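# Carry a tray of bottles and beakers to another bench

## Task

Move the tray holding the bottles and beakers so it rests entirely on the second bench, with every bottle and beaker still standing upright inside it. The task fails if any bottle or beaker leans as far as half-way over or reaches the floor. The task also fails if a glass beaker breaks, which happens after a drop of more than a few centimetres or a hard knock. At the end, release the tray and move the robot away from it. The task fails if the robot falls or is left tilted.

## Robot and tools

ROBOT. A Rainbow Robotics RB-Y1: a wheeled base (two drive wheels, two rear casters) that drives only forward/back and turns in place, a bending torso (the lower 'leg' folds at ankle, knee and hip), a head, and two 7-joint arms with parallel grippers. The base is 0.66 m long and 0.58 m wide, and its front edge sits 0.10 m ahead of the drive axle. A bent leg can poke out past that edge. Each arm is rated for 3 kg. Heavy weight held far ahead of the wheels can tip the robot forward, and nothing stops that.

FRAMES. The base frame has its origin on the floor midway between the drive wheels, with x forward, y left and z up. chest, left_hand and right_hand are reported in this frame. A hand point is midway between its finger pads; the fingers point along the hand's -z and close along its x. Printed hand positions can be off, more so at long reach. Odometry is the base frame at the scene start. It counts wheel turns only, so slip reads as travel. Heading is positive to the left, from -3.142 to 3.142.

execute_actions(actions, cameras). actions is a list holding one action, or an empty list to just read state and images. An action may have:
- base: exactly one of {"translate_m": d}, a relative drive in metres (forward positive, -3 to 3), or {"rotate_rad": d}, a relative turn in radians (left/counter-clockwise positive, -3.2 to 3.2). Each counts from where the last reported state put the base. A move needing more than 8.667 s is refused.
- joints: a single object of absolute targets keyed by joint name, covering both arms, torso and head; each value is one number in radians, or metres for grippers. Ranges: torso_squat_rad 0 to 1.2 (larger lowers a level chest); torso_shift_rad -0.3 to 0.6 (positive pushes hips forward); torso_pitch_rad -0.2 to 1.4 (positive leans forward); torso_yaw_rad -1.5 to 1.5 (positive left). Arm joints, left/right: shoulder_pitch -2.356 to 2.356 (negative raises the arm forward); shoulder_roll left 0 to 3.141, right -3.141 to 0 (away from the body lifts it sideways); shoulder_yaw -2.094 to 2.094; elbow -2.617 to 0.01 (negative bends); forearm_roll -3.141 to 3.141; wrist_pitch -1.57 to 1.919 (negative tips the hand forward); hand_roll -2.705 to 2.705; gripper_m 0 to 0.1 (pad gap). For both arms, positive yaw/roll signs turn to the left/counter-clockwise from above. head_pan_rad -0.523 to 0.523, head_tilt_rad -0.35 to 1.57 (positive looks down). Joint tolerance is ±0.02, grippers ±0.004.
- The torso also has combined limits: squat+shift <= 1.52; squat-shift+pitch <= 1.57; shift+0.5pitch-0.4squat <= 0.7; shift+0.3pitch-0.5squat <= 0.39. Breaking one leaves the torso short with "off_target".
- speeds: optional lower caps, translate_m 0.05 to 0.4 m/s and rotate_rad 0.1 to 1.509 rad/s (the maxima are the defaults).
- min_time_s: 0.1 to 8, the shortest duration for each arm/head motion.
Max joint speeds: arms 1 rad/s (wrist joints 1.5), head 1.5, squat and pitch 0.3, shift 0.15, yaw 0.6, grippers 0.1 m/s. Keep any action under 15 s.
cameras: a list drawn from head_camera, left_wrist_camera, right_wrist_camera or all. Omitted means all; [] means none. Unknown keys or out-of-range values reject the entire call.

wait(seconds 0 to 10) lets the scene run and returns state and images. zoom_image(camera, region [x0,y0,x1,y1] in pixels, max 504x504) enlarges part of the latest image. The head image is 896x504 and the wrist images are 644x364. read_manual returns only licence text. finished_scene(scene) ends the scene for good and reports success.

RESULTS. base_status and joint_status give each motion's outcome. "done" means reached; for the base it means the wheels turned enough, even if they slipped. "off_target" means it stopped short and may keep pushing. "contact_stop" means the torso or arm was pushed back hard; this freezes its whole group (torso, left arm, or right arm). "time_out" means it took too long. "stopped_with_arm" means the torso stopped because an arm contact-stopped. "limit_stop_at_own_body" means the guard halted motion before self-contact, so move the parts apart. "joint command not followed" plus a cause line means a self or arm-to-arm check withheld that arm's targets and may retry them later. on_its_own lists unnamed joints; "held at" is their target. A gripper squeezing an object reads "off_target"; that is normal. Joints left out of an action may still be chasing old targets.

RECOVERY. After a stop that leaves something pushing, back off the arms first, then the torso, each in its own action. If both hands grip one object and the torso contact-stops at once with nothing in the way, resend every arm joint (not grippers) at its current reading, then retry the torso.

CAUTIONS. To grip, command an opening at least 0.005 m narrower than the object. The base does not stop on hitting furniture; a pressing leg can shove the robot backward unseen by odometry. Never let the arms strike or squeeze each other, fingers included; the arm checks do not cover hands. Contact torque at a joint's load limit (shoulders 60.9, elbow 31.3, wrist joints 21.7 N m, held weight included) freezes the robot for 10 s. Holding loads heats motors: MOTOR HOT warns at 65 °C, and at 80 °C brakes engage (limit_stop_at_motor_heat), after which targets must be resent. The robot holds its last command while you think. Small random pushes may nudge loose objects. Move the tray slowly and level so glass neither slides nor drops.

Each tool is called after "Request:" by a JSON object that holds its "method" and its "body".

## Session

Request:
{"method": "execute_actions", "body": {"actions": []}}

Scene clock: 0.00 s.
base_odometry: x=+0.000 y=+0.000 heading=+0.000 (m, m, rad; odometry frame)
base_status: not commanded
joint_positions: torso_squat_rad=+0.350 torso_shift_rad=+0.001 torso_pitch_rad=+0.001 torso_yaw_rad=-0.001 left_shoulder_pitch_rad=+0.052 left_shoulder_roll_rad=+0.028 left_shoulder_yaw_rad=-0.002 left_elbow_rad=-0.296 left_forearm_roll_rad=+0.014 left_wrist_pitch_rad=-0.017 left_hand_roll_rad=+0.014 left_gripper_m=+0.100 right_shoulder_pitch_rad=+0.047 right_shoulder_roll_rad=-0.009 right_shoulder_yaw_rad=+0.041 right_elbow_rad=-0.117 right_forearm_roll_rad=+0.014 right_wrist_pitch_rad=+0.002 right_hand_roll_rad=+0.030 right_gripper_m=+0.100 head_pan_rad=+0.000 head_tilt_rad=+0.399
joint_status: not commanded
chest: x=-0.2269 y=+0.0000 z=+1.2476 quat_wxyz=(+1.000, +0.000, +0.001, +0.000) (m; base frame)
left_hand: x=-0.1176 y=+0.2425 z=+0.5721 quat_wxyz=(+0.991, +0.013, -0.131, +0.019) (m; base frame)
right_hand: x=-0.2052 y=-0.2257 z=+0.5630 quat_wxyz=(+0.999, -0.004, -0.035, +0.035) (m; base frame)
pictures: head_camera, left_wrist_camera, right_wrist_camera
camera_calibration (this result's frames):
head_camera: T_world_to_cam=[[-0.0499989, -0.998746, -0.00262167, -0.00315126], [-0.397515, 0.0223082, -0.917324, 1.30263], [0.916232, -0.044823, -0.398132, 0.708209], [0, 0, 0, 1]] pos_world=[-0.131226, -0.000462583, 1.47689]
left_wrist_camera: T_world_to_cam=[[0.960142, -0.0117128, 0.279267, -0.0434716], [-0.179716, -0.791096, 0.584696, -0.131825], [0.214079, -0.61158, -0.761669, 0.694325], [0, 0, 0, 1]] pos_world=[-0.130592, 0.31984, 0.618064]
right_wrist_camera: T_world_to_cam=[[-0.998543, -0.0129732, -0.0523878, -0.173053], [-0.0442531, 0.752457, 0.657153, -0.178233], [0.0308942, 0.658513, -0.751935, 0.665784], [0, 0, 0, 1]] pos_world=[-0.201257, -0.30656, 0.608686]
Images, in order (width x height): head_camera 896x504, left_wrist_camera 644x364, right_wrist_camera 644x364.

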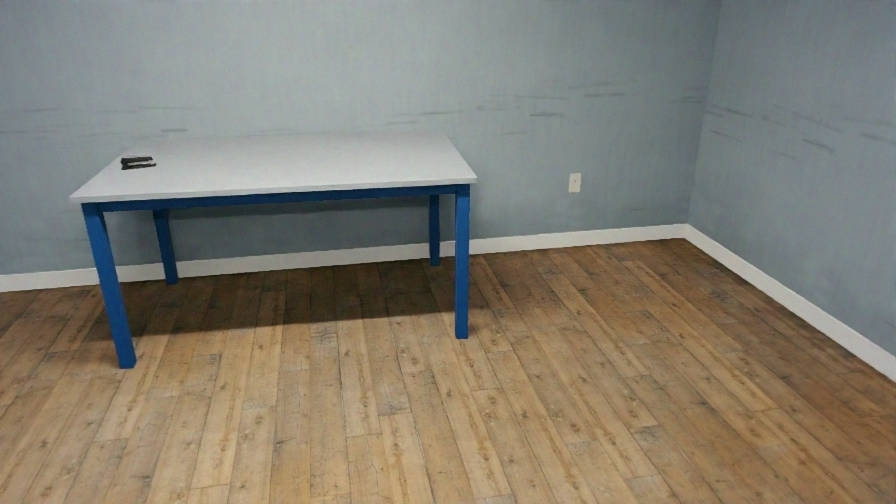

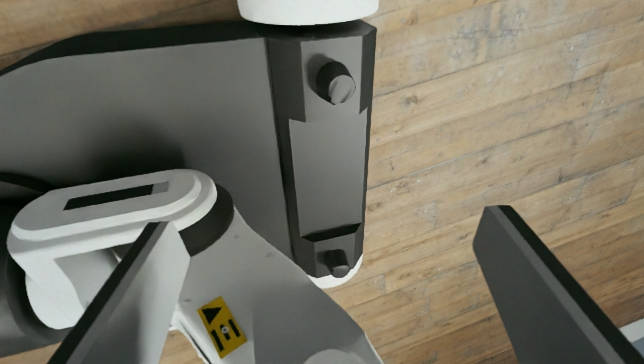

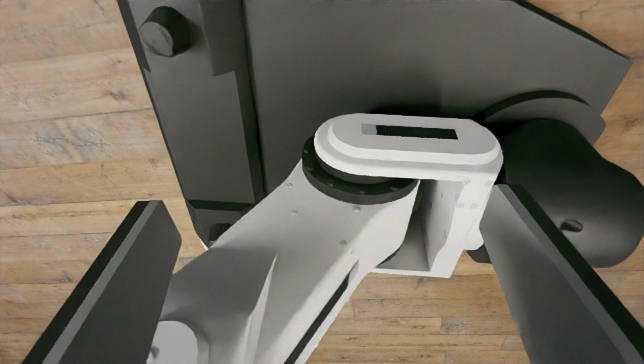

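Request:
{"method": "zoom_image", "body": {"camera": "head_camera", "region": [50, 110, 300, 390]}}

Request:
{"method": "zoom_image", "body": {"camera": "head_camera", "region": [300, 110, 550, 390]}}

Region (50, 110, 300, 390) of head_camera's 896x504 image, scaled by 1.800, with more detail than that image has; it fills the left 450 columns of this view, and the rest is white.

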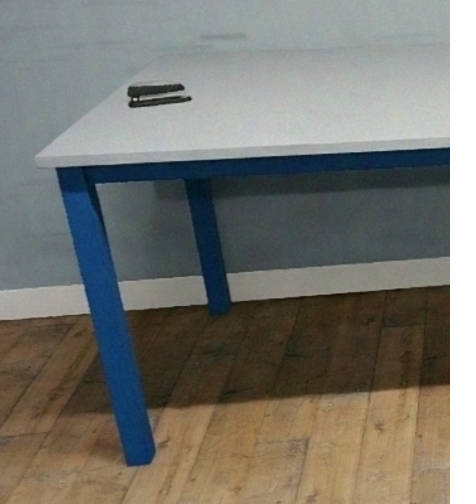

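Region (300, 110, 550, 390) of head_camera's 896x504 image, scaled by 1.800, with more detail than that image has; it fills the left 450 columns of this view, and the rest is white.

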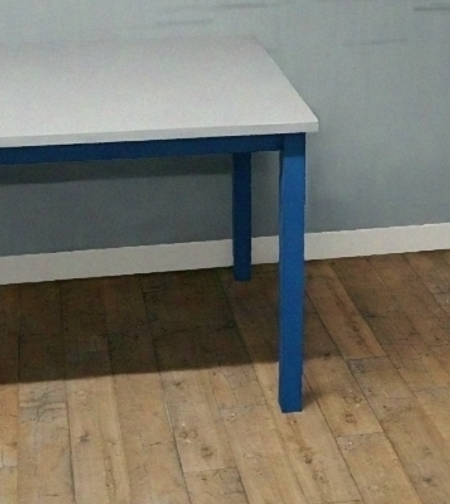

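Request:
{"method": "execute_actions", "body": {"actions": [{"base": {"rotate_rad": -3.02}, "joints": {"head_tilt_rad": 0.4, "torso_squat_rad": 0.0}}], "cameras": ["head_camera"]}}

Scene clock: 10.73 s.
base_odometry: x=+0.000 y=+0.000 heading=-3.019 (m, m, rad; odometry frame)
base_status: done
joint_positions: torso_squat_rad=+0.000 torso_shift_rad=+0.001 torso_pitch_rad=+0.001 torso_yaw_rad=-0.001 left_shoulder_pitch_rad=+0.052 left_shoulder_roll_rad=+0.028 left_shoulder_yaw_rad=-0.002 left_elbow_rad=-0.296 left_forearm_roll_rad=+0.014 left_wrist_pitch_rad=-0.017 left_hand_roll_rad=+0.014 left_gripper_m=+0.100 right_shoulder_pitch_rad=+0.047 right_shoulder_roll_rad=-0.009 right_shoulder_yaw_rad=+0.041 right_elbow_rad=-0.117 right_forearm_roll_rad=+0.014 right_wrist_pitch_rad=+0.002 right_hand_roll_rad=+0.030 right_gripper_m=+0.100 head_pan_rad=+0.000 head_tilt_rad=+0.400
joint_status: all done
chest: x=-0.2270 y=+0.0000 z=+1.2899 quat_wxyz=(+1.000, +0.000, +0.001, +0.000) (m; base frame)
left_hand: x=-0.1176 y=+0.2425 z=+0.6145 quat_wxyz=(+0.991, +0.013, -0.131, +0.019) (m; base frame)
right_hand: x=-0.2052 y=-0.2257 z=+0.6054 quat_wxyz=(+0.999, -0.004, -0.035, +0.035) (m; base frame)
pictures: head_camera
camera_calibration (this result's frames):
head_camera: T_world_to_cam=[[-0.0500014, -0.998746, -0.00257022, -0.00311647], [-0.398275, 0.0222991, -0.916995, 1.34082], [0.915902, -0.0448273, -0.39889, 0.726154], [0, 0, 0, 1]] pos_world=[-0.131226, -0.000460191, 1.51917]
Images, in order (width x height): head_camera 896x504.

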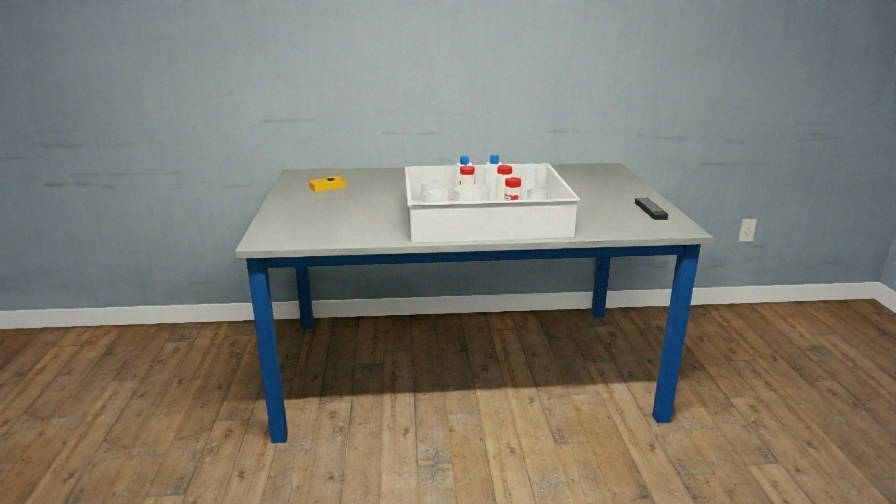

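Request:
{"method": "zoom_image", "body": {"camera": "head_camera", "region": [390, 140, 600, 270]}}

Request:
{"method": "zoom_image", "body": {"camera": "head_camera", "region": [220, 150, 470, 460]}}

Request:
{"method": "zoom_image", "body": {"camera": "head_camera", "region": [500, 150, 750, 460]}}

Region (390, 140, 600, 270) of head_camera's 896x504 image, scaled by 2.400, with more detail than that image has; it fills the top 312 rows of this view, and the rest is white.

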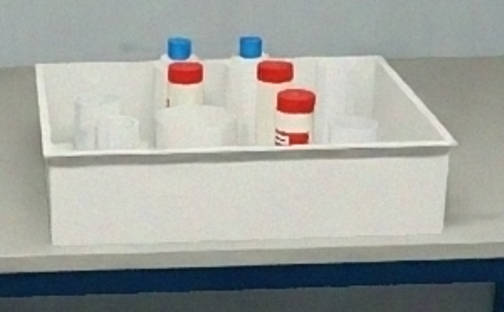

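Region (220, 150, 470, 460) of head_camera's 896x504 image, scaled by 1.626, with more detail than that image has; it fills the left 406 columns of this view, and the rest is white.

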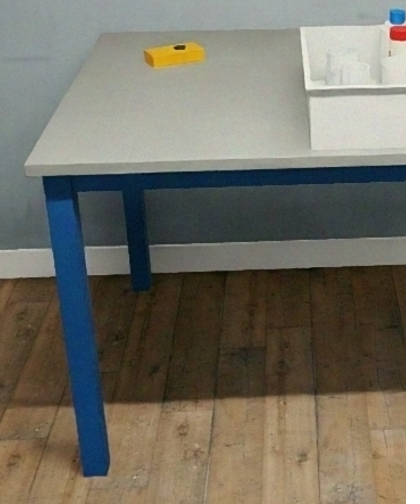

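Region (500, 150, 750, 460) of head_camera's 896x504 image, scaled by 1.626, with more detail than that image has; it fills the left 406 columns of this view, and the rest is white.

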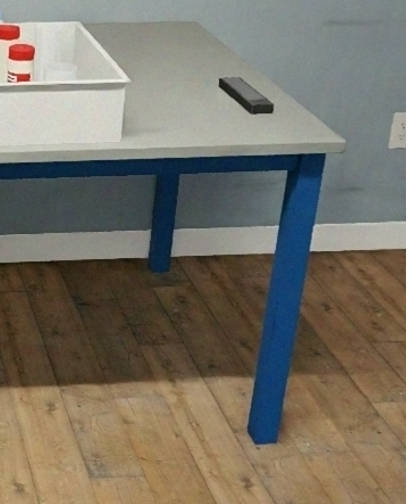

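Request:
{"method": "execute_actions", "body": {"actions": [{"base": {"rotate_rad": -0.156}}], "cameras": []}}

Request:
{"method": "execute_actions", "body": {"actions": [{"base": {"translate_m": 1.5}, "joints": {"torso_pitch_rad": 0.2, "head_tilt_rad": 0.8, "left_shoulder_pitch_rad": -1.088, "left_shoulder_roll_rad": 0.237, "left_shoulder_yaw_rad": 0.373, "left_elbow_rad": -1.115, "left_forearm_roll_rad": 0.0, "left_wrist_pitch_rad": 1.796, "left_hand_roll_rad": 1.487, "left_gripper_m": 0.05, "right_shoulder_pitch_rad": -1.088, "right_shoulder_roll_rad": -0.237, "right_shoulder_yaw_rad": -0.373, "right_elbow_rad": -1.115, "right_forearm_roll_rad": 0.0, "right_wrist_pitch_rad": 1.796, "right_hand_roll_rad": -1.487, "right_gripper_m": 0.05}, "min_time_s": 2.5}], "cameras": []}}

Request:
{"method": "execute_actions", "body": {"actions": [{"base": {"rotate_rad": 0.186}}]}}

Scene clock: 24.93 s.
base_odometry: x=+0.000 y=+0.000 heading=+3.109 (m, m, rad; odometry frame)
base_status: done
joint_positions: torso_squat_rad=+0.000 torso_shift_rad=+0.001 torso_pitch_rad=+0.001 torso_yaw_rad=-0.001 left_shoulder_pitch_rad=+0.052 left_shoulder_roll_rad=+0.028 left_shoulder_yaw_rad=-0.002 left_elbow_rad=-0.296 left_forearm_roll_rad=+0.014 left_wrist_pitch_rad=-0.017 left_hand_roll_rad=+0.014 left_gripper_m=+0.100 right_shoulder_pitch_rad=+0.047 right_shoulder_roll_rad=-0.009 right_shoulder_yaw_rad=+0.041 right_elbow_rad=-0.117 right_forearm_roll_rad=+0.014 right_wrist_pitch_rad=+0.002 right_hand_roll_rad=+0.030 right_gripper_m=+0.100 head_pan_rad=+0.000 head_tilt_rad=+0.400
joint_status: not commanded
chest: x=-0.2269 y=+0.0000 z=+1.2899 quat_wxyz=(+1.000, +0.000, +0.001, +0.000) (m; base frame)
left_hand: x=-0.1176 y=+0.2425 z=+0.6145 quat_wxyz=(+0.991, +0.013, -0.131, +0.019) (m; base frame)
right_hand: x=-0.2052 y=-0.2257 z=+0.6054 quat_wxyz=(+0.999, -0.004, -0.035, +0.035) (m; base frame)
pictures: none
No camera images: the call's "cameras" was empty. Leave "cameras" out to get every camera's image.

Scene clock: 30.03 s.
base_odometry: x=-1.499 y=+0.050 heading=+3.108 (m, m, rad; odometry frame)
base_status: done
joint_positions: torso_squat_rad=+0.000 torso_shift_rad=+0.001 torso_pitch_rad=+0.200 torso_yaw_rad=-0.001 left_shoulder_pitch_rad=-1.088 left_shoulder_roll_rad=+0.237 left_shoulder_yaw_rad=+0.373 left_elbow_rad=-1.115 left_forearm_roll_rad=+0.000 left_wrist_pitch_rad=+1.796 left_hand_roll_rad=+1.487 left_gripper_m=+0.050 right_shoulder_pitch_rad=-1.088 right_shoulder_roll_rad=-0.237 right_shoulder_yaw_rad=-0.373 right_elbow_rad=-1.115 right_forearm_roll_rad=+0.000 right_wrist_pitch_rad=+1.796 right_hand_roll_rad=-1.487 right_gripper_m=+0.050 head_pan_rad=+0.000 head_tilt_rad=+0.800
joint_status: all done
chest: x=-0.1657 y=+0.0000 z=+1.2837 quat_wxyz=(+0.995, +0.000, +0.100, +0.000) (m; base frame)
left_hand: x=+0.3730 y=+0.2574 z=+1.0609 quat_wxyz=(+0.704, -0.070, -0.070, +0.703) (m; base frame)
right_hand: x=+0.3727 y=-0.2584 z=+1.0612 quat_wxyz=(+0.704, +0.070, -0.071, -0.704) (m; base frame)
pictures: none
No camera images: the call's "cameras" was empty. Leave "cameras" out to get every camera's image.

Scene clock: 31.73 s.
base_odometry: x=-1.499 y=+0.050 heading=-2.990 (m, m, rad; odometry frame)
base_status: done
joint_positions: torso_squat_rad=+0.000 torso_shift_rad=+0.001 torso_pitch_rad=+0.200 torso_yaw_rad=-0.001 left_shoulder_pitch_rad=-1.088 left_shoulder_roll_rad=+0.237 left_shoulder_yaw_rad=+0.373 left_elbow_rad=-1.115 left_forearm_roll_rad=+0.000 left_wrist_pitch_rad=+1.796 left_hand_roll_rad=+1.487 left_gripper_m=+0.050 right_shoulder_pitch_rad=-1.088 right_shoulder_roll_rad=-0.237 right_shoulder_yaw_rad=-0.373 right_elbow_rad=-1.115 right_forearm_roll_rad=+0.000 right_wrist_pitch_rad=+1.796 right_hand_roll_rad=-1.487 right_gripper_m=+0.050 head_pan_rad=+0.000 head_tilt_rad=+0.800
joint_status: not commanded
chest: x=-0.1657 y=+0.0000 z=+1.2837 quat_wxyz=(+0.995, +0.000, +0.100, +0.000) (m; base frame)
left_hand: x=+0.3730 y=+0.2574 z=+1.0609 quat_wxyz=(+0.704, -0.070, -0.070, +0.703) (m; base frame)
right_hand: x=+0.3727 y=-0.2584 z=+1.0612 quat_wxyz=(+0.704, +0.070, -0.071, -0.704) (m; base frame)
pictures: head_camera, left_wrist_camera, right_wrist_camera
camera_calibration (this result's frames):
head_camera: T_world_to_cam=[[-0.0429431, -0.998743, 0.0258613, -0.0393568], [-0.845986, 0.0225807, -0.532727, 0.753793], [0.531473, -0.0447552, -0.845892, 1.24783], [0, 0, 0, 1]] pos_world=[-0.0271787, -0.000481611, 1.45811]
left_wrist_camera: T_world_to_cam=[[0.0408605, 0.998749, 0.0288134, -0.302349], [0.629982, -0.0481353, 0.775116, -1.01293], [0.775534, -0.0135197, -0.631161, 0.468883], [0, 0, 0, 1]] pos_world=[0.286848, 0.259552, 1.08979]
right_wrist_camera: T_world_to_cam=[[0.0518446, 0.998291, 0.0269717, 0.21523], [0.600374, -0.0527392, 0.797978, -1.05315], [0.798037, -0.0251778, -0.602082, 0.422455], [0, 0, 0, 1]] pos_world=[0.283991, -0.259768, 1.08894]
Images, in order (width x height): head_camera 896x504, left_wrist_camera 644x364, right_wrist_camera 644x364.

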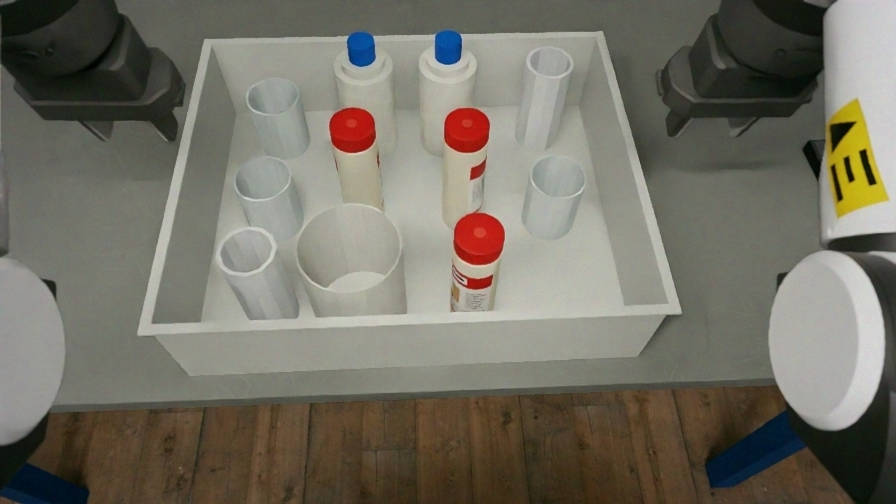

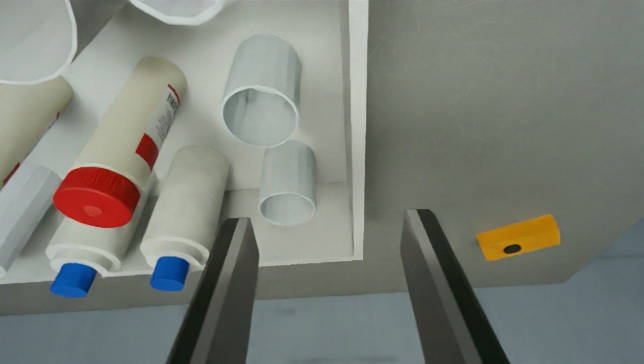

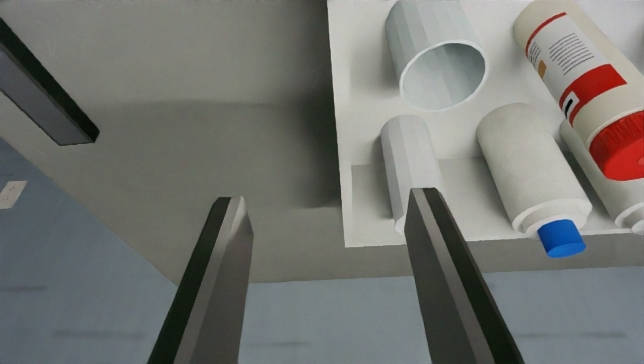

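Request:
{"method": "zoom_image", "body": {"camera": "head_camera", "region": [120, 10, 420, 420]}}

Request:
{"method": "zoom_image", "body": {"camera": "head_camera", "region": [410, 10, 710, 420]}}

Region (120, 10, 420, 420) of head_camera's 896x504 image, scaled by 1.229, with more detail than that image has; it fills the left 369 columns of this view, and the rest is white.

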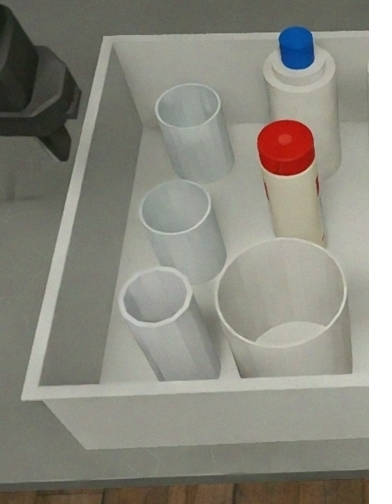

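Region (410, 10, 710, 420) of head_camera's 896x504 image, scaled by 1.229, with more detail than that image has; it fills the left 369 columns of this view, and the rest is white.

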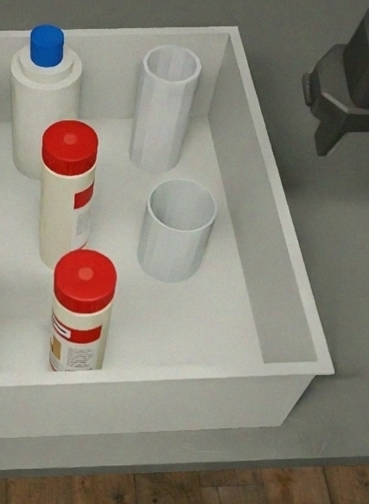

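Request:
{"method": "zoom_image", "body": {"camera": "head_camera", "region": [125, 300, 225, 420]}}

Request:
{"method": "zoom_image", "body": {"camera": "head_camera", "region": [610, 285, 710, 405]}}

Request:
{"method": "zoom_image", "body": {"camera": "head_camera", "region": [190, 20, 260, 80]}}

Request:
{"method": "zoom_image", "body": {"camera": "head_camera", "region": [560, 15, 630, 75]}}

Region (125, 300, 225, 420) of head_camera's 896x504 image, scaled by 4.200, with more detail than that image has.

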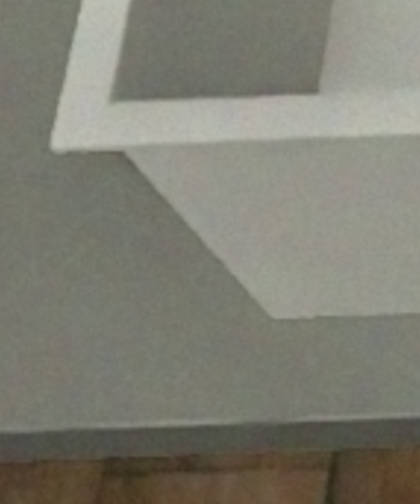

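Region (610, 285, 710, 405) of head_camera's 896x504 image, scaled by 4.200, with more detail than that image has.

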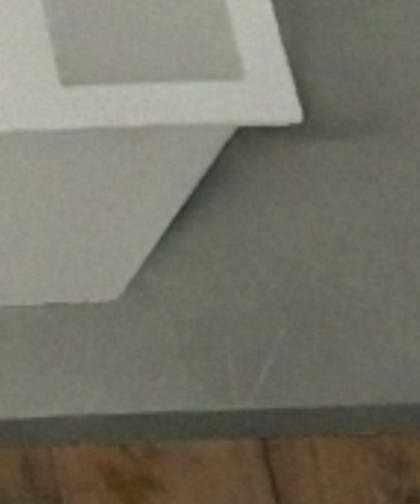

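Region (190, 20, 260, 80) of head_camera's 896x504 image, scaled by 7.200, with more detail than that image has; it fills the top 432 rows of this view, and the rest is white.

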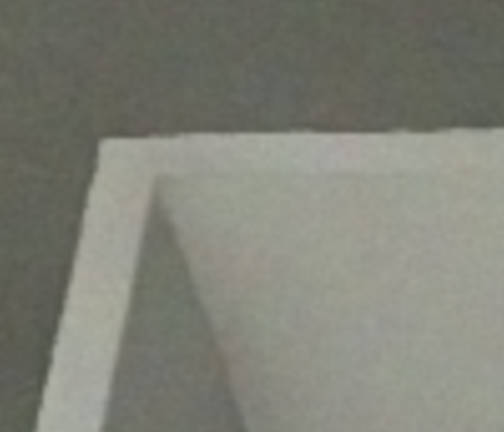

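Region (560, 15, 630, 75) of head_camera's 896x504 image, scaled by 7.200, with more detail than that image has; it fills the top 432 rows of this view, and the rest is white.

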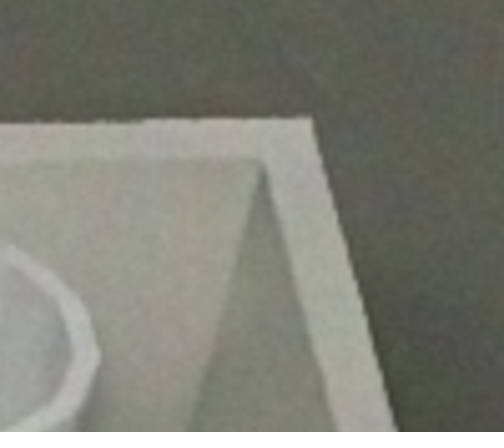

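Request:
{"method": "zoom_image", "body": {"camera": "head_camera", "region": [500, 30, 660, 260]}}

Request:
{"method": "zoom_image", "body": {"camera": "head_camera", "region": [170, 60, 340, 330]}}

Region (500, 30, 660, 260) of head_camera's 896x504 image, scaled by 2.191, with more detail than that image has; it fills the left 351 columns of this view, and the rest is white.

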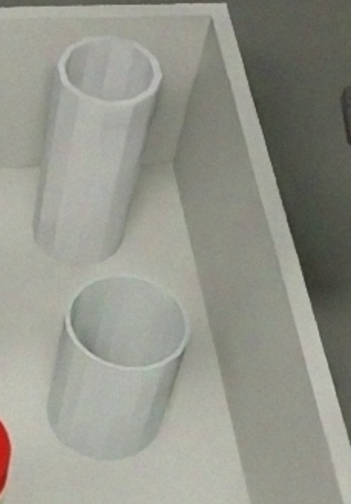

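Region (170, 60, 340, 330) of head_camera's 896x504 image, scaled by 1.867, with more detail than that image has; it fills the left 317 columns of this view, and the rest is white.

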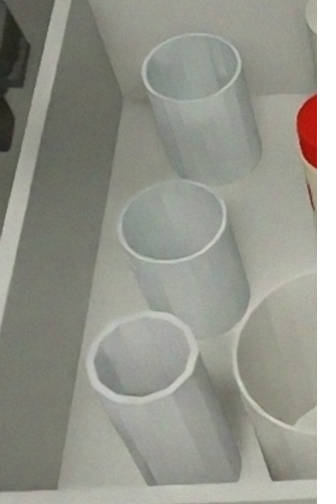

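Request:
{"method": "execute_actions", "body": {"actions": [{"base": {"translate_m": 0.10}, "joints": {"torso_pitch_rad": 0.4, "torso_squat_rad": 0.12, "head_tilt_rad": 0.7, "left_shoulder_pitch_rad": -1.0726, "left_shoulder_roll_rad": 0.2736, "left_shoulder_yaw_rad": 0.4211, "left_hand_roll_rad": 1.464, "right_shoulder_pitch_rad": -1.0933, "right_shoulder_roll_rad": -0.2233, "right_shoulder_yaw_rad": -0.356, "right_hand_roll_rad": -1.478}}]}}

Scene clock: 51.77 s.
base_odometry: x=-1.598 y=+0.035 heading=-2.989 (m, m, rad; odometry frame)
base_status: done
joint_positions: torso_squat_rad=+0.120 torso_shift_rad=+0.001 torso_pitch_rad=+0.400 torso_yaw_rad=-0.001 left_shoulder_pitch_rad=-1.073 left_shoulder_roll_rad=+0.274 left_shoulder_yaw_rad=+0.421 left_elbow_rad=-1.115 left_forearm_roll_rad=+0.000 left_wrist_pitch_rad=+1.796 left_hand_roll_rad=+1.464 left_gripper_m=+0.050 right_shoulder_pitch_rad=-1.093 right_shoulder_roll_rad=-0.223 right_shoulder_yaw_rad=-0.356 right_elbow_rad=-1.115 right_forearm_roll_rad=+0.000 right_wrist_pitch_rad=+1.796 right_hand_roll_rad=-1.478 right_gripper_m=+0.050 head_pan_rad=+0.000 head_tilt_rad=+0.700
joint_status: all done
chest: x=-0.1066 y=+0.0000 z=+1.2604 quat_wxyz=(+0.980, +0.000, +0.199, +0.000) (m; base frame)
left_hand: x=+0.3738 y=+0.2861 z=+0.9350 quat_wxyz=(+0.693, +0.000, +0.001, +0.721) (m; base frame)
right_hand: x=+0.3775 y=-0.2480 z=+0.9353 quat_wxyz=(+0.718, -0.001, +0.000, -0.696) (m; base frame)
pictures: head_camera, left_wrist_camera, right_wrist_camera
camera_calibration (this result's frames):
head_camera: T_world_to_cam=[[-0.0400273, -0.998746, 0.030064, -0.0402187], [-0.895041, 0.0224632, -0.445418, 0.688238], [0.444184, -0.0447374, -0.894818, 1.23308], [0, 0, 0, 1]] pos_world=[0.0666767, -0.000463533, 1.41114]
left_wrist_camera: T_world_to_cam=[[0.00496449, 0.999788, 0.0199643, -0.305985], [0.772733, -0.0165074, 0.634516, -0.845408], [0.634712, 0.012277, -0.772651, 0.566754], [0, 0, 0, 1]] pos_world=[0.295068, 0.285007, 0.980437]
right_wrist_camera: T_world_to_cam=[[0.0247939, 0.999554, 0.0166714, 0.22813], [0.748281, -0.0296145, 0.66272, -0.878685], [0.662918, -0.00395649, -0.748682, 0.53642], [0, 0, 0, 1]] pos_world=[0.296245, -0.251927, 0.980126]
Images, in order (width x height): head_camera 896x504, left_wrist_camera 644x364, right_wrist_camera 644x364.

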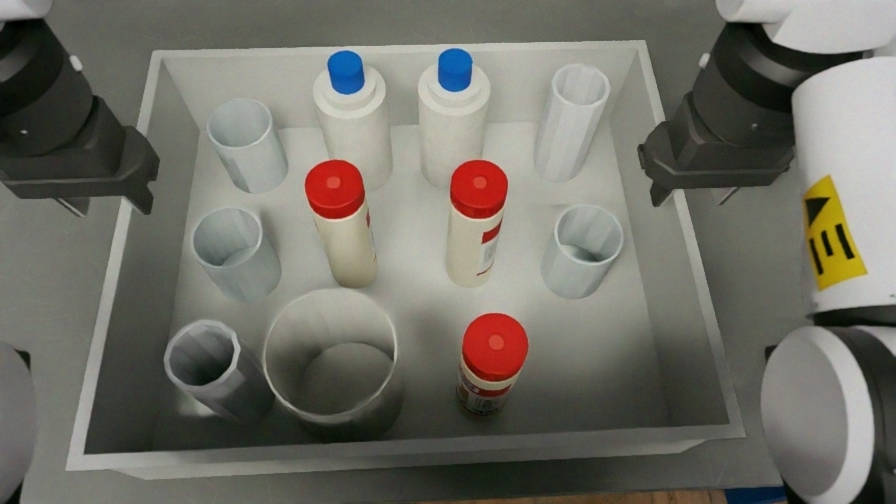

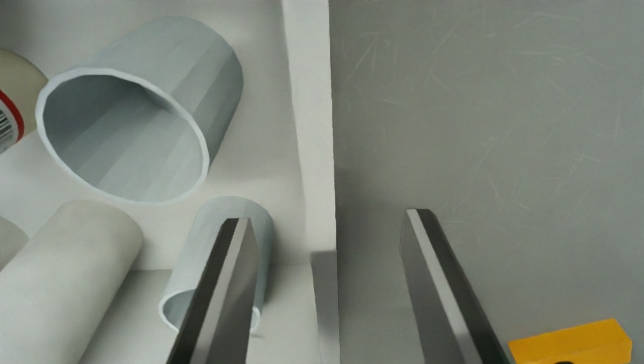

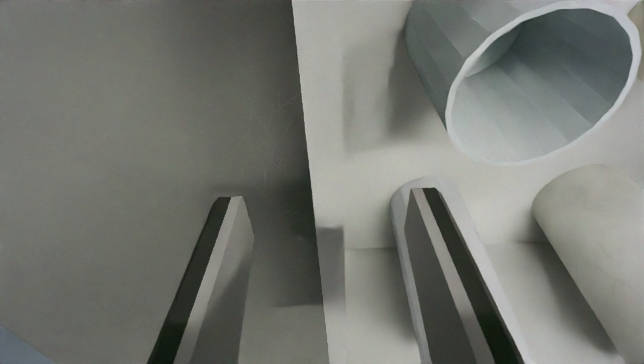

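Request:
{"method": "execute_actions", "body": {"actions": [{"joints": {"torso_squat_rad": 0.45, "left_shoulder_pitch_rad": -1.0746, "left_shoulder_roll_rad": 0.2684, "left_shoulder_yaw_rad": 0.4144, "left_hand_roll_rad": 1.473}}]}}

Scene clock: 57.80 s.
base_odometry: x=-1.598 y=+0.035 heading=-2.989 (m, m, rad; odometry frame)
base_status: not commanded
joint_positions: torso_squat_rad=+0.450 torso_shift_rad=+0.001 torso_pitch_rad=+0.400 torso_yaw_rad=-0.001 left_shoulder_pitch_rad=-1.074 left_shoulder_roll_rad=+0.268 left_shoulder_yaw_rad=+0.414 left_elbow_rad=-1.115 left_forearm_roll_rad=+0.000 left_wrist_pitch_rad=+1.796 left_hand_roll_rad=+1.473 left_gripper_m=+0.050 right_shoulder_pitch_rad=-1.093 right_shoulder_roll_rad=-0.223 right_shoulder_yaw_rad=-0.356 right_elbow_rad=-1.115 right_forearm_roll_rad=+0.000 right_wrist_pitch_rad=+1.796 right_hand_roll_rad=-1.478 right_gripper_m=+0.050 head_pan_rad=+0.000 head_tilt_rad=+0.700
joint_status: all done
chest: x=-0.1068 y=+0.0000 z=+1.1958 quat_wxyz=(+0.980, +0.000, +0.199, +0.000) (m; base frame)
left_hand: x=+0.3741 y=+0.2822 z=+0.8703 quat_wxyz=(+0.693, +0.000, +0.001, +0.721) (m; base frame)
right_hand: x=+0.3774 y=-0.2479 z=+0.8707 quat_wxyz=(+0.718, +0.000, +0.000, -0.696) (m; base frame)
pictures: head_camera, left_wrist_camera, right_wrist_camera
camera_calibration (this result's frames):
head_camera: T_world_to_cam=[[-0.0400487, -0.998745, 0.030061, -0.038268], [-0.894953, 0.022475, -0.445593, 0.659512], [0.444359, -0.0447486, -0.894731, 1.17524], [0, 0, 0, 1]] pos_world=[0.0664733, -0.000452304, 1.34654]
left_wrist_camera: T_world_to_cam=[[0.00461938, 0.999794, 0.0197726, -0.300479], [0.772846, -0.0161169, 0.634389, -0.804685], [0.634577, 0.0123507, -0.772761, 0.516736], [0, 0, 0, 1]] pos_world=[0.295377, 0.281066, 0.915738]
right_wrist_camera: T_world_to_cam=[[0.0247634, 0.999554, 0.0166657, 0.229205], [0.748146, -0.0295871, 0.662874, -0.835911], [0.663072, -0.00394665, -0.748546, 0.488003], [0, 0, 0, 1]] pos_world=[0.296127, -0.251909, 0.915577]
Images, in order (width x height): head_camera 896x504, left_wrist_camera 644x364, right_wrist_camera 644x364.

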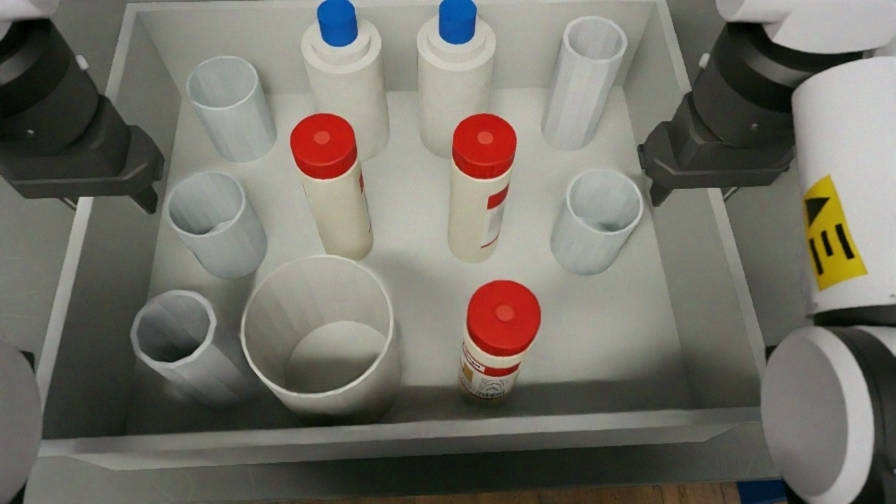

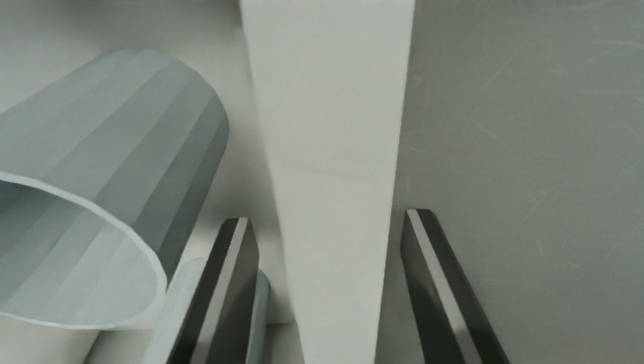

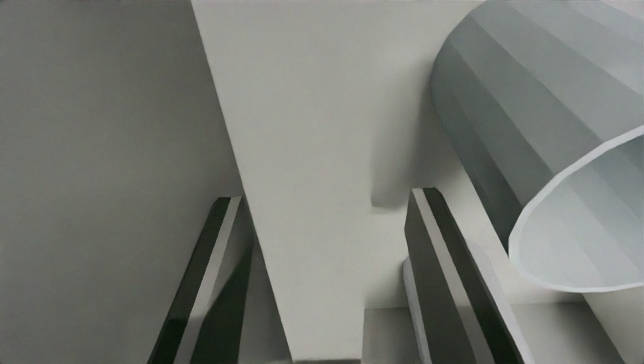

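Request:
{"method": "execute_actions", "body": {"actions": [{"joints": {"torso_squat_rad": 0.471, "left_gripper_m": 0.0, "right_gripper_m": 0.0}}]}}

Scene clock: 61.50 s.
base_odometry: x=-1.598 y=+0.035 heading=-2.989 (m, m, rad; odometry frame)
base_status: not commanded
joint_positions: torso_squat_rad=+0.471 torso_shift_rad=+0.001 torso_pitch_rad=+0.400 torso_yaw_rad=-0.001 left_shoulder_pitch_rad=-1.074 left_shoulder_roll_rad=+0.269 left_shoulder_yaw_rad=+0.415 left_elbow_rad=-1.115 left_forearm_roll_rad=+0.000 left_wrist_pitch_rad=+1.796 left_hand_roll_rad=+1.473 left_gripper_m=+0.011 right_shoulder_pitch_rad=-1.093 right_shoulder_roll_rad=-0.224 right_shoulder_yaw_rad=-0.356 right_elbow_rad=-1.115 right_forearm_roll_rad=+0.000 right_wrist_pitch_rad=+1.796 right_hand_roll_rad=-1.478 right_gripper_m=+0.010 head_pan_rad=+0.000 head_tilt_rad=+0.700
joint_status: left_gripper_m off_target (ended at +0.011, target +0.000); right_gripper_m off_target (ended at +0.010, target +0.000); the others done
chest: x=-0.1068 y=+0.0000 z=+1.1893 quat_wxyz=(+0.980, +0.000, +0.199, +0.000) (m; base frame)
left_hand: x=+0.3740 y=+0.2827 z=+0.8639 quat_wxyz=(+0.693, +0.000, +0.000, +0.721) (m; base frame)
right_hand: x=+0.3774 y=-0.2482 z=+0.8642 quat_wxyz=(+0.718, -0.001, +0.000, -0.696) (m; base frame)
pictures: head_camera, left_wrist_camera, right_wrist_camera
camera_calibration (this result's frames):
head_camera: T_world_to_cam=[[-0.040022, -0.998747, 0.0300553, -0.0380573], [-0.894953, 0.0224534, -0.445596, 0.656601], [0.444362, -0.0447317, -0.89473, 1.1694], [0, 0, 0, 1]] pos_world=[0.0664663, -0.00044333, 1.34002]
left_wrist_camera: T_world_to_cam=[[0.00398427, 0.999779, 0.0206331, -0.301421], [0.772845, -0.0161722, 0.634389, -0.800527], [0.634582, 0.0134186, -0.772739, 0.511433], [0, 0, 0, 1]] pos_world=[0.295338, 0.281546, 0.909269]
right_wrist_camera: T_world_to_cam=[[0.0251468, 0.999552, 0.0162416, 0.229853], [0.748148, -0.0295929, 0.662871, -0.83158], [0.663055, -0.00451794, -0.748557, 0.483004], [0, 0, 0, 1]] pos_world=[0.296107, -0.252177, 0.909054]
Images, in order (width x height): head_camera 896x504, left_wrist_camera 644x364, right_wrist_camera 644x364.

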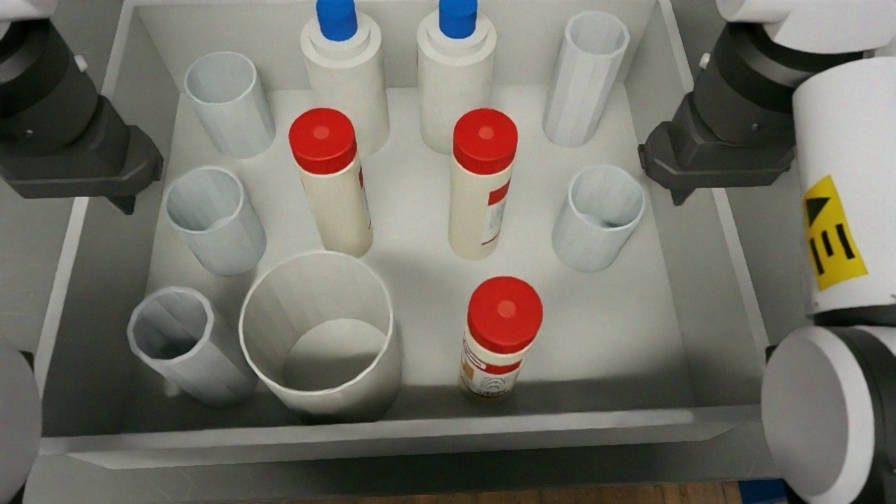

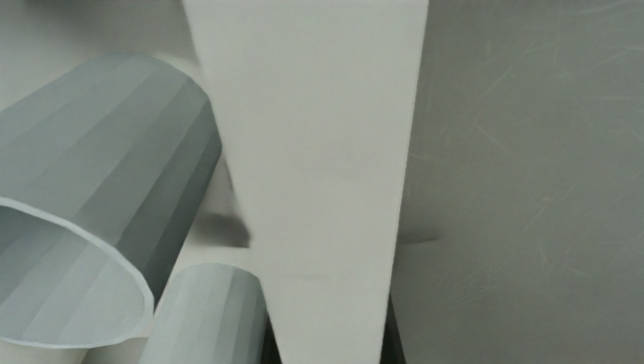

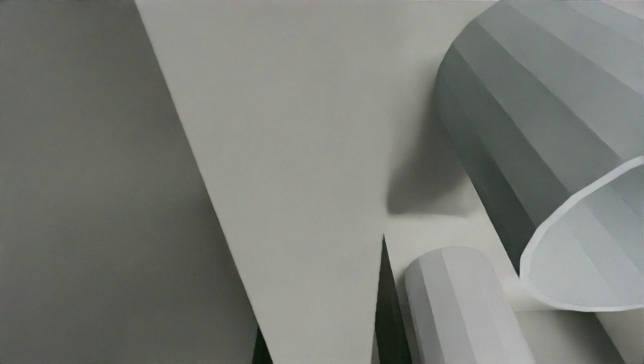

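Request:
{"method": "execute_actions", "body": {"actions": [{"joints": {"torso_squat_rad": 0.3}}], "cameras": ["head_camera"]}}

Scene clock: 63.87 s.
base_odometry: x=-1.598 y=+0.035 heading=-2.989 (m, m, rad; odometry frame)
base_status: not commanded
joint_positions: torso_squat_rad=+0.300 torso_shift_rad=+0.002 torso_pitch_rad=+0.402 torso_yaw_rad=-0.001 left_shoulder_pitch_rad=-1.072 left_shoulder_roll_rad=+0.269 left_shoulder_yaw_rad=+0.415 left_elbow_rad=-1.114 left_forearm_roll_rad=+0.000 left_wrist_pitch_rad=+1.796 left_hand_roll_rad=+1.473 left_gripper_m=+0.011 right_shoulder_pitch_rad=-1.091 right_shoulder_roll_rad=-0.224 right_shoulder_yaw_rad=-0.356 right_elbow_rad=-1.114 right_forearm_roll_rad=+0.000 right_wrist_pitch_rad=+1.796 right_hand_roll_rad=-1.478 right_gripper_m=+0.010 head_pan_rad=+0.000 head_tilt_rad=+0.700
joint_status: all done
chest: x=-0.1060 y=+0.0000 z=+1.2341 quat_wxyz=(+0.980, +0.000, +0.199, +0.000) (m; base frame)
left_hand: x=+0.3733 y=+0.2827 z=+0.9068 quat_wxyz=(+0.692, +0.002, +0.002, +0.721) (m; base frame)
right_hand: x=+0.3770 y=-0.2484 z=+0.9075 quat_wxyz=(+0.718, -0.002, +0.001, -0.696) (m; base frame)
pictures: head_camera
camera_calibration (this result's frames):
head_camera: T_world_to_cam=[[-0.0399794, -0.998747, 0.0301122, -0.0394482], [-0.895584, 0.0224534, -0.444326, 0.675631], [0.443093, -0.0447319, -0.895359, 1.20979], [0, 0, 0, 1]] pos_world=[0.0674587, -0.000452963, 1.38458]
Images, in order (width x height): head_camera 896x504.

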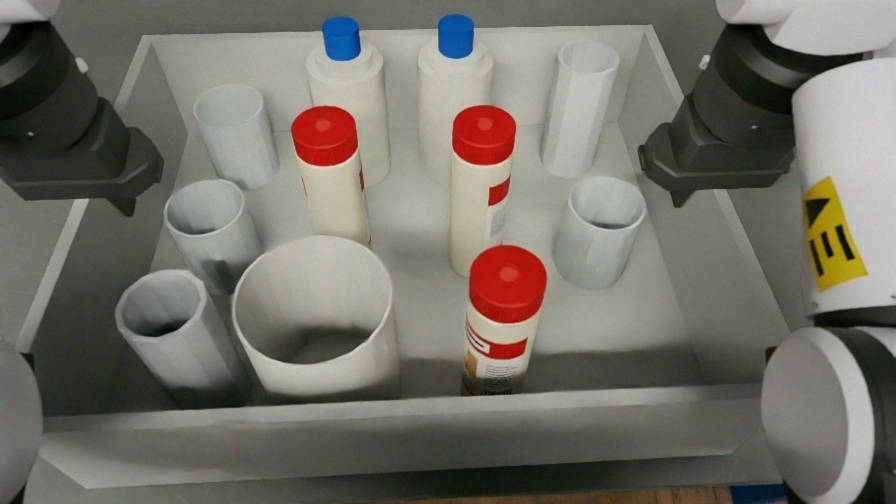

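Request:
{"method": "execute_actions", "body": {"actions": [{"joints": {"torso_squat_rad": 0.471}}]}}

Scene clock: 65.73 s.
base_odometry: x=-1.598 y=+0.035 heading=-2.989 (m, m, rad; odometry frame)
base_status: not commanded
joint_positions: torso_squat_rad=+0.471 torso_shift_rad=+0.000 torso_pitch_rad=+0.398 torso_yaw_rad=-0.001 left_shoulder_pitch_rad=-1.076 left_shoulder_roll_rad=+0.270 left_shoulder_yaw_rad=+0.415 left_elbow_rad=-1.116 left_forearm_roll_rad=+0.000 left_wrist_pitch_rad=+1.796 left_hand_roll_rad=+1.473 left_gripper_m=+0.011 right_shoulder_pitch_rad=-1.095 right_shoulder_roll_rad=-0.225 right_shoulder_yaw_rad=-0.356 right_elbow_rad=-1.116 right_forearm_roll_rad=+0.000 right_wrist_pitch_rad=+1.796 right_hand_roll_rad=-1.478 right_gripper_m=+0.010 head_pan_rad=+0.000 head_tilt_rad=+0.700
joint_status: all done
chest: x=-0.1077 y=+0.0000 z=+1.1894 quat_wxyz=(+0.980, +0.000, +0.198, +0.000) (m; base frame)
left_hand: x=+0.3746 y=+0.2827 z=+0.8660 quat_wxyz=(+0.693, -0.001, -0.001, +0.721) (m; base frame)
right_hand: x=+0.3780 y=-0.2483 z=+0.8665 quat_wxyz=(+0.718, +0.001, -0.002, -0.696) (m; base frame)
pictures: head_camera, left_wrist_camera, right_wrist_camera
camera_calibration (this result's frames):
head_camera: T_world_to_cam=[[-0.0400862, -0.998746, 0.0299819, -0.038021], [-0.894139, 0.022462, -0.447226, 0.657849], [0.445992, -0.0447356, -0.893918, 1.16917], [0, 0, 0, 1]] pos_world=[0.0652421, -0.000446298, 1.34049]
left_wrist_camera: T_world_to_cam=[[0.00414563, 0.999773, 0.0209221, -0.301755], [0.769952, -0.0165416, 0.637888, -0.804144], [0.638089, 0.0134645, -0.769845, 0.508885], [0, 0, 0, 1]] pos_world=[0.295689, 0.281533, 0.911029]
right_wrist_camera: T_world_to_cam=[[0.0249346, 0.999561, 0.0160145, 0.230171], [0.744974, -0.0292614, 0.666451, -0.835348], [0.666627, -0.00468728, -0.745377, 0.480118], [0, 0, 0, 1]] pos_world=[0.296513, -0.252263, 0.910901]
Images, in order (width x height): head_camera 896x504, left_wrist_camera 644x364, right_wrist_camera 644x364.

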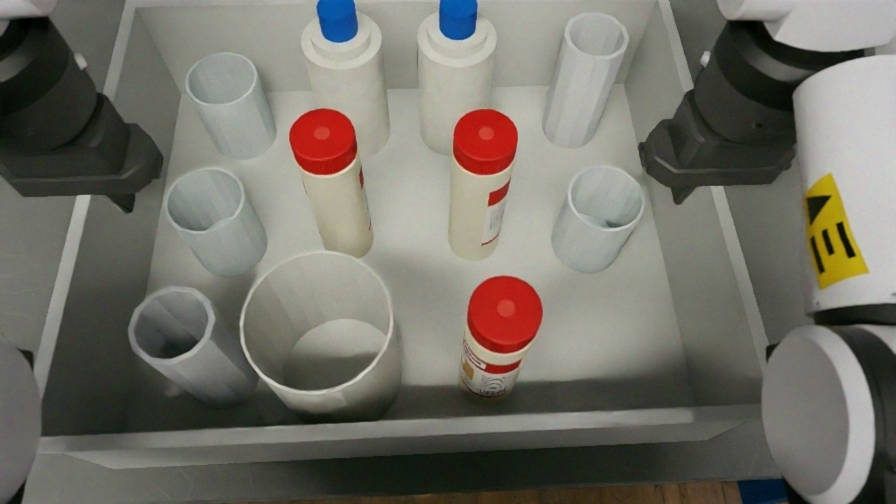

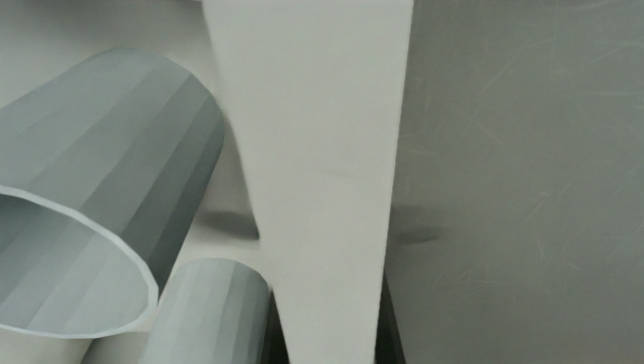

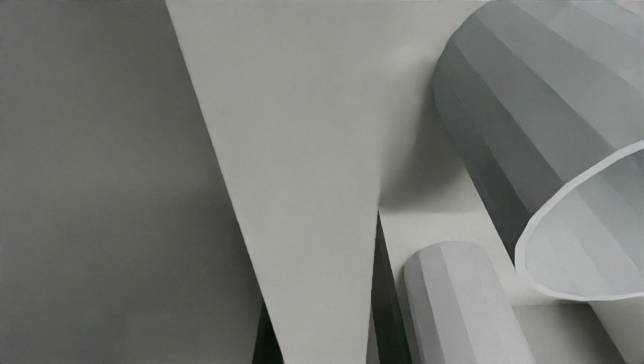

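Request:
{"method": "execute_actions", "body": {"actions": [{"base": {"translate_m": 0.033}, "joints": {"torso_squat_rad": 0.46, "left_gripper_m": 0.04, "right_gripper_m": 0.04}, "speeds": {"translate_m": 0.1}}]}}

Scene clock: 70.90 s.
base_odometry: x=-1.631 y=+0.030 heading=-2.989 (m, m, rad; odometry frame)
base_status: done
joint_positions: torso_squat_rad=+0.460 torso_shift_rad=+0.001 torso_pitch_rad=+0.400 torso_yaw_rad=-0.001 left_shoulder_pitch_rad=-1.074 left_shoulder_roll_rad=+0.269 left_shoulder_yaw_rad=+0.415 left_elbow_rad=-1.115 left_forearm_roll_rad=+0.000 left_wrist_pitch_rad=+1.796 left_hand_roll_rad=+1.473 left_gripper_m=+0.040 right_shoulder_pitch_rad=-1.093 right_shoulder_roll_rad=-0.224 right_shoulder_yaw_rad=-0.356 right_elbow_rad=-1.115 right_forearm_roll_rad=+0.000 right_wrist_pitch_rad=+1.796 right_hand_roll_rad=-1.478 right_gripper_m=+0.040 head_pan_rad=+0.000 head_tilt_rad=+0.700
joint_status: all done
chest: x=-0.1068 y=+0.0000 z=+1.1927 quat_wxyz=(+0.980, +0.000, +0.199, +0.000) (m; base frame)
left_hand: x=+0.3741 y=+0.2823 z=+0.8673 quat_wxyz=(+0.693, +0.000, +0.001, +0.721) (m; base frame)
right_hand: x=+0.3775 y=-0.2481 z=+0.8677 quat_wxyz=(+0.718, +0.000, +0.000, -0.696) (m; base frame)
pictures: head_camera, left_wrist_camera, right_wrist_camera
camera_calibration (this result's frames):
head_camera: T_world_to_cam=[[-0.0400375, -0.998746, 0.0300616, -0.0381707], [-0.894986, 0.0224679, -0.445529, 0.658083], [0.444294, -0.0447426, -0.894763, 1.1725], [0, 0, 0, 1]] pos_world=[0.0665127, -0.000447992, 1.34345]
left_wrist_camera: T_world_to_cam=[[0.00445025, 0.999791, 0.0199757, -0.300678], [0.772841, -0.0161152, 0.634395, -0.802756], [0.634584, 0.0126148, -0.772751, 0.51427], [0, 0, 0, 1]] pos_world=[0.295393, 0.281191, 0.912673]
right_wrist_camera: T_world_to_cam=[[0.0249516, 0.999553, 0.0164691, 0.229519], [0.748073, -0.0295971, 0.662956, -0.833996], [0.663147, -0.0042217, -0.748477, 0.485542], [0, 0, 0, 1]] pos_world=[0.296177, -0.252051, 0.912539]
Images, in order (width x height): head_camera 896x504, left_wrist_camera 644x364, right_wrist_camera 644x364.

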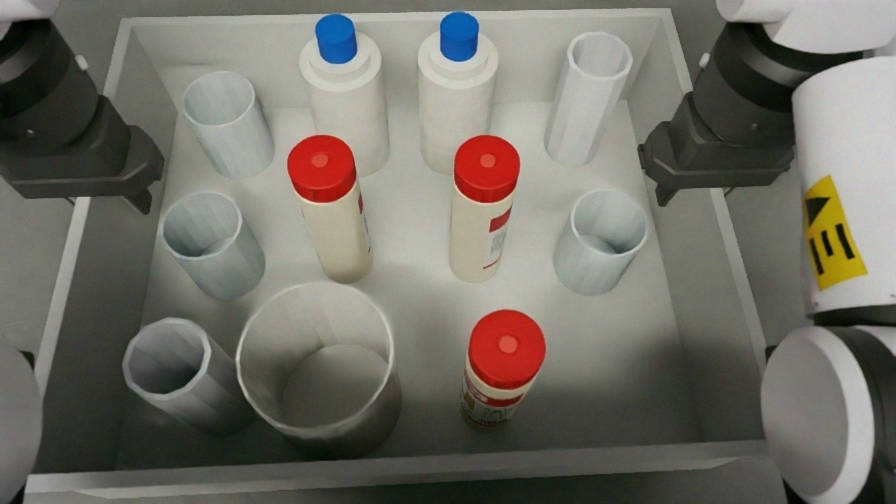

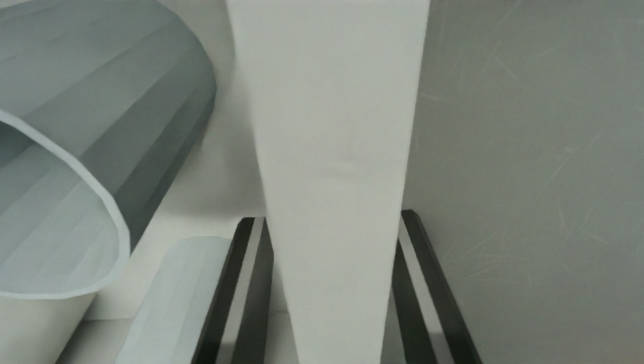

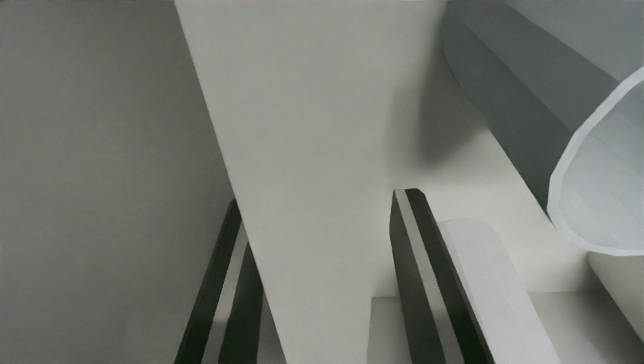

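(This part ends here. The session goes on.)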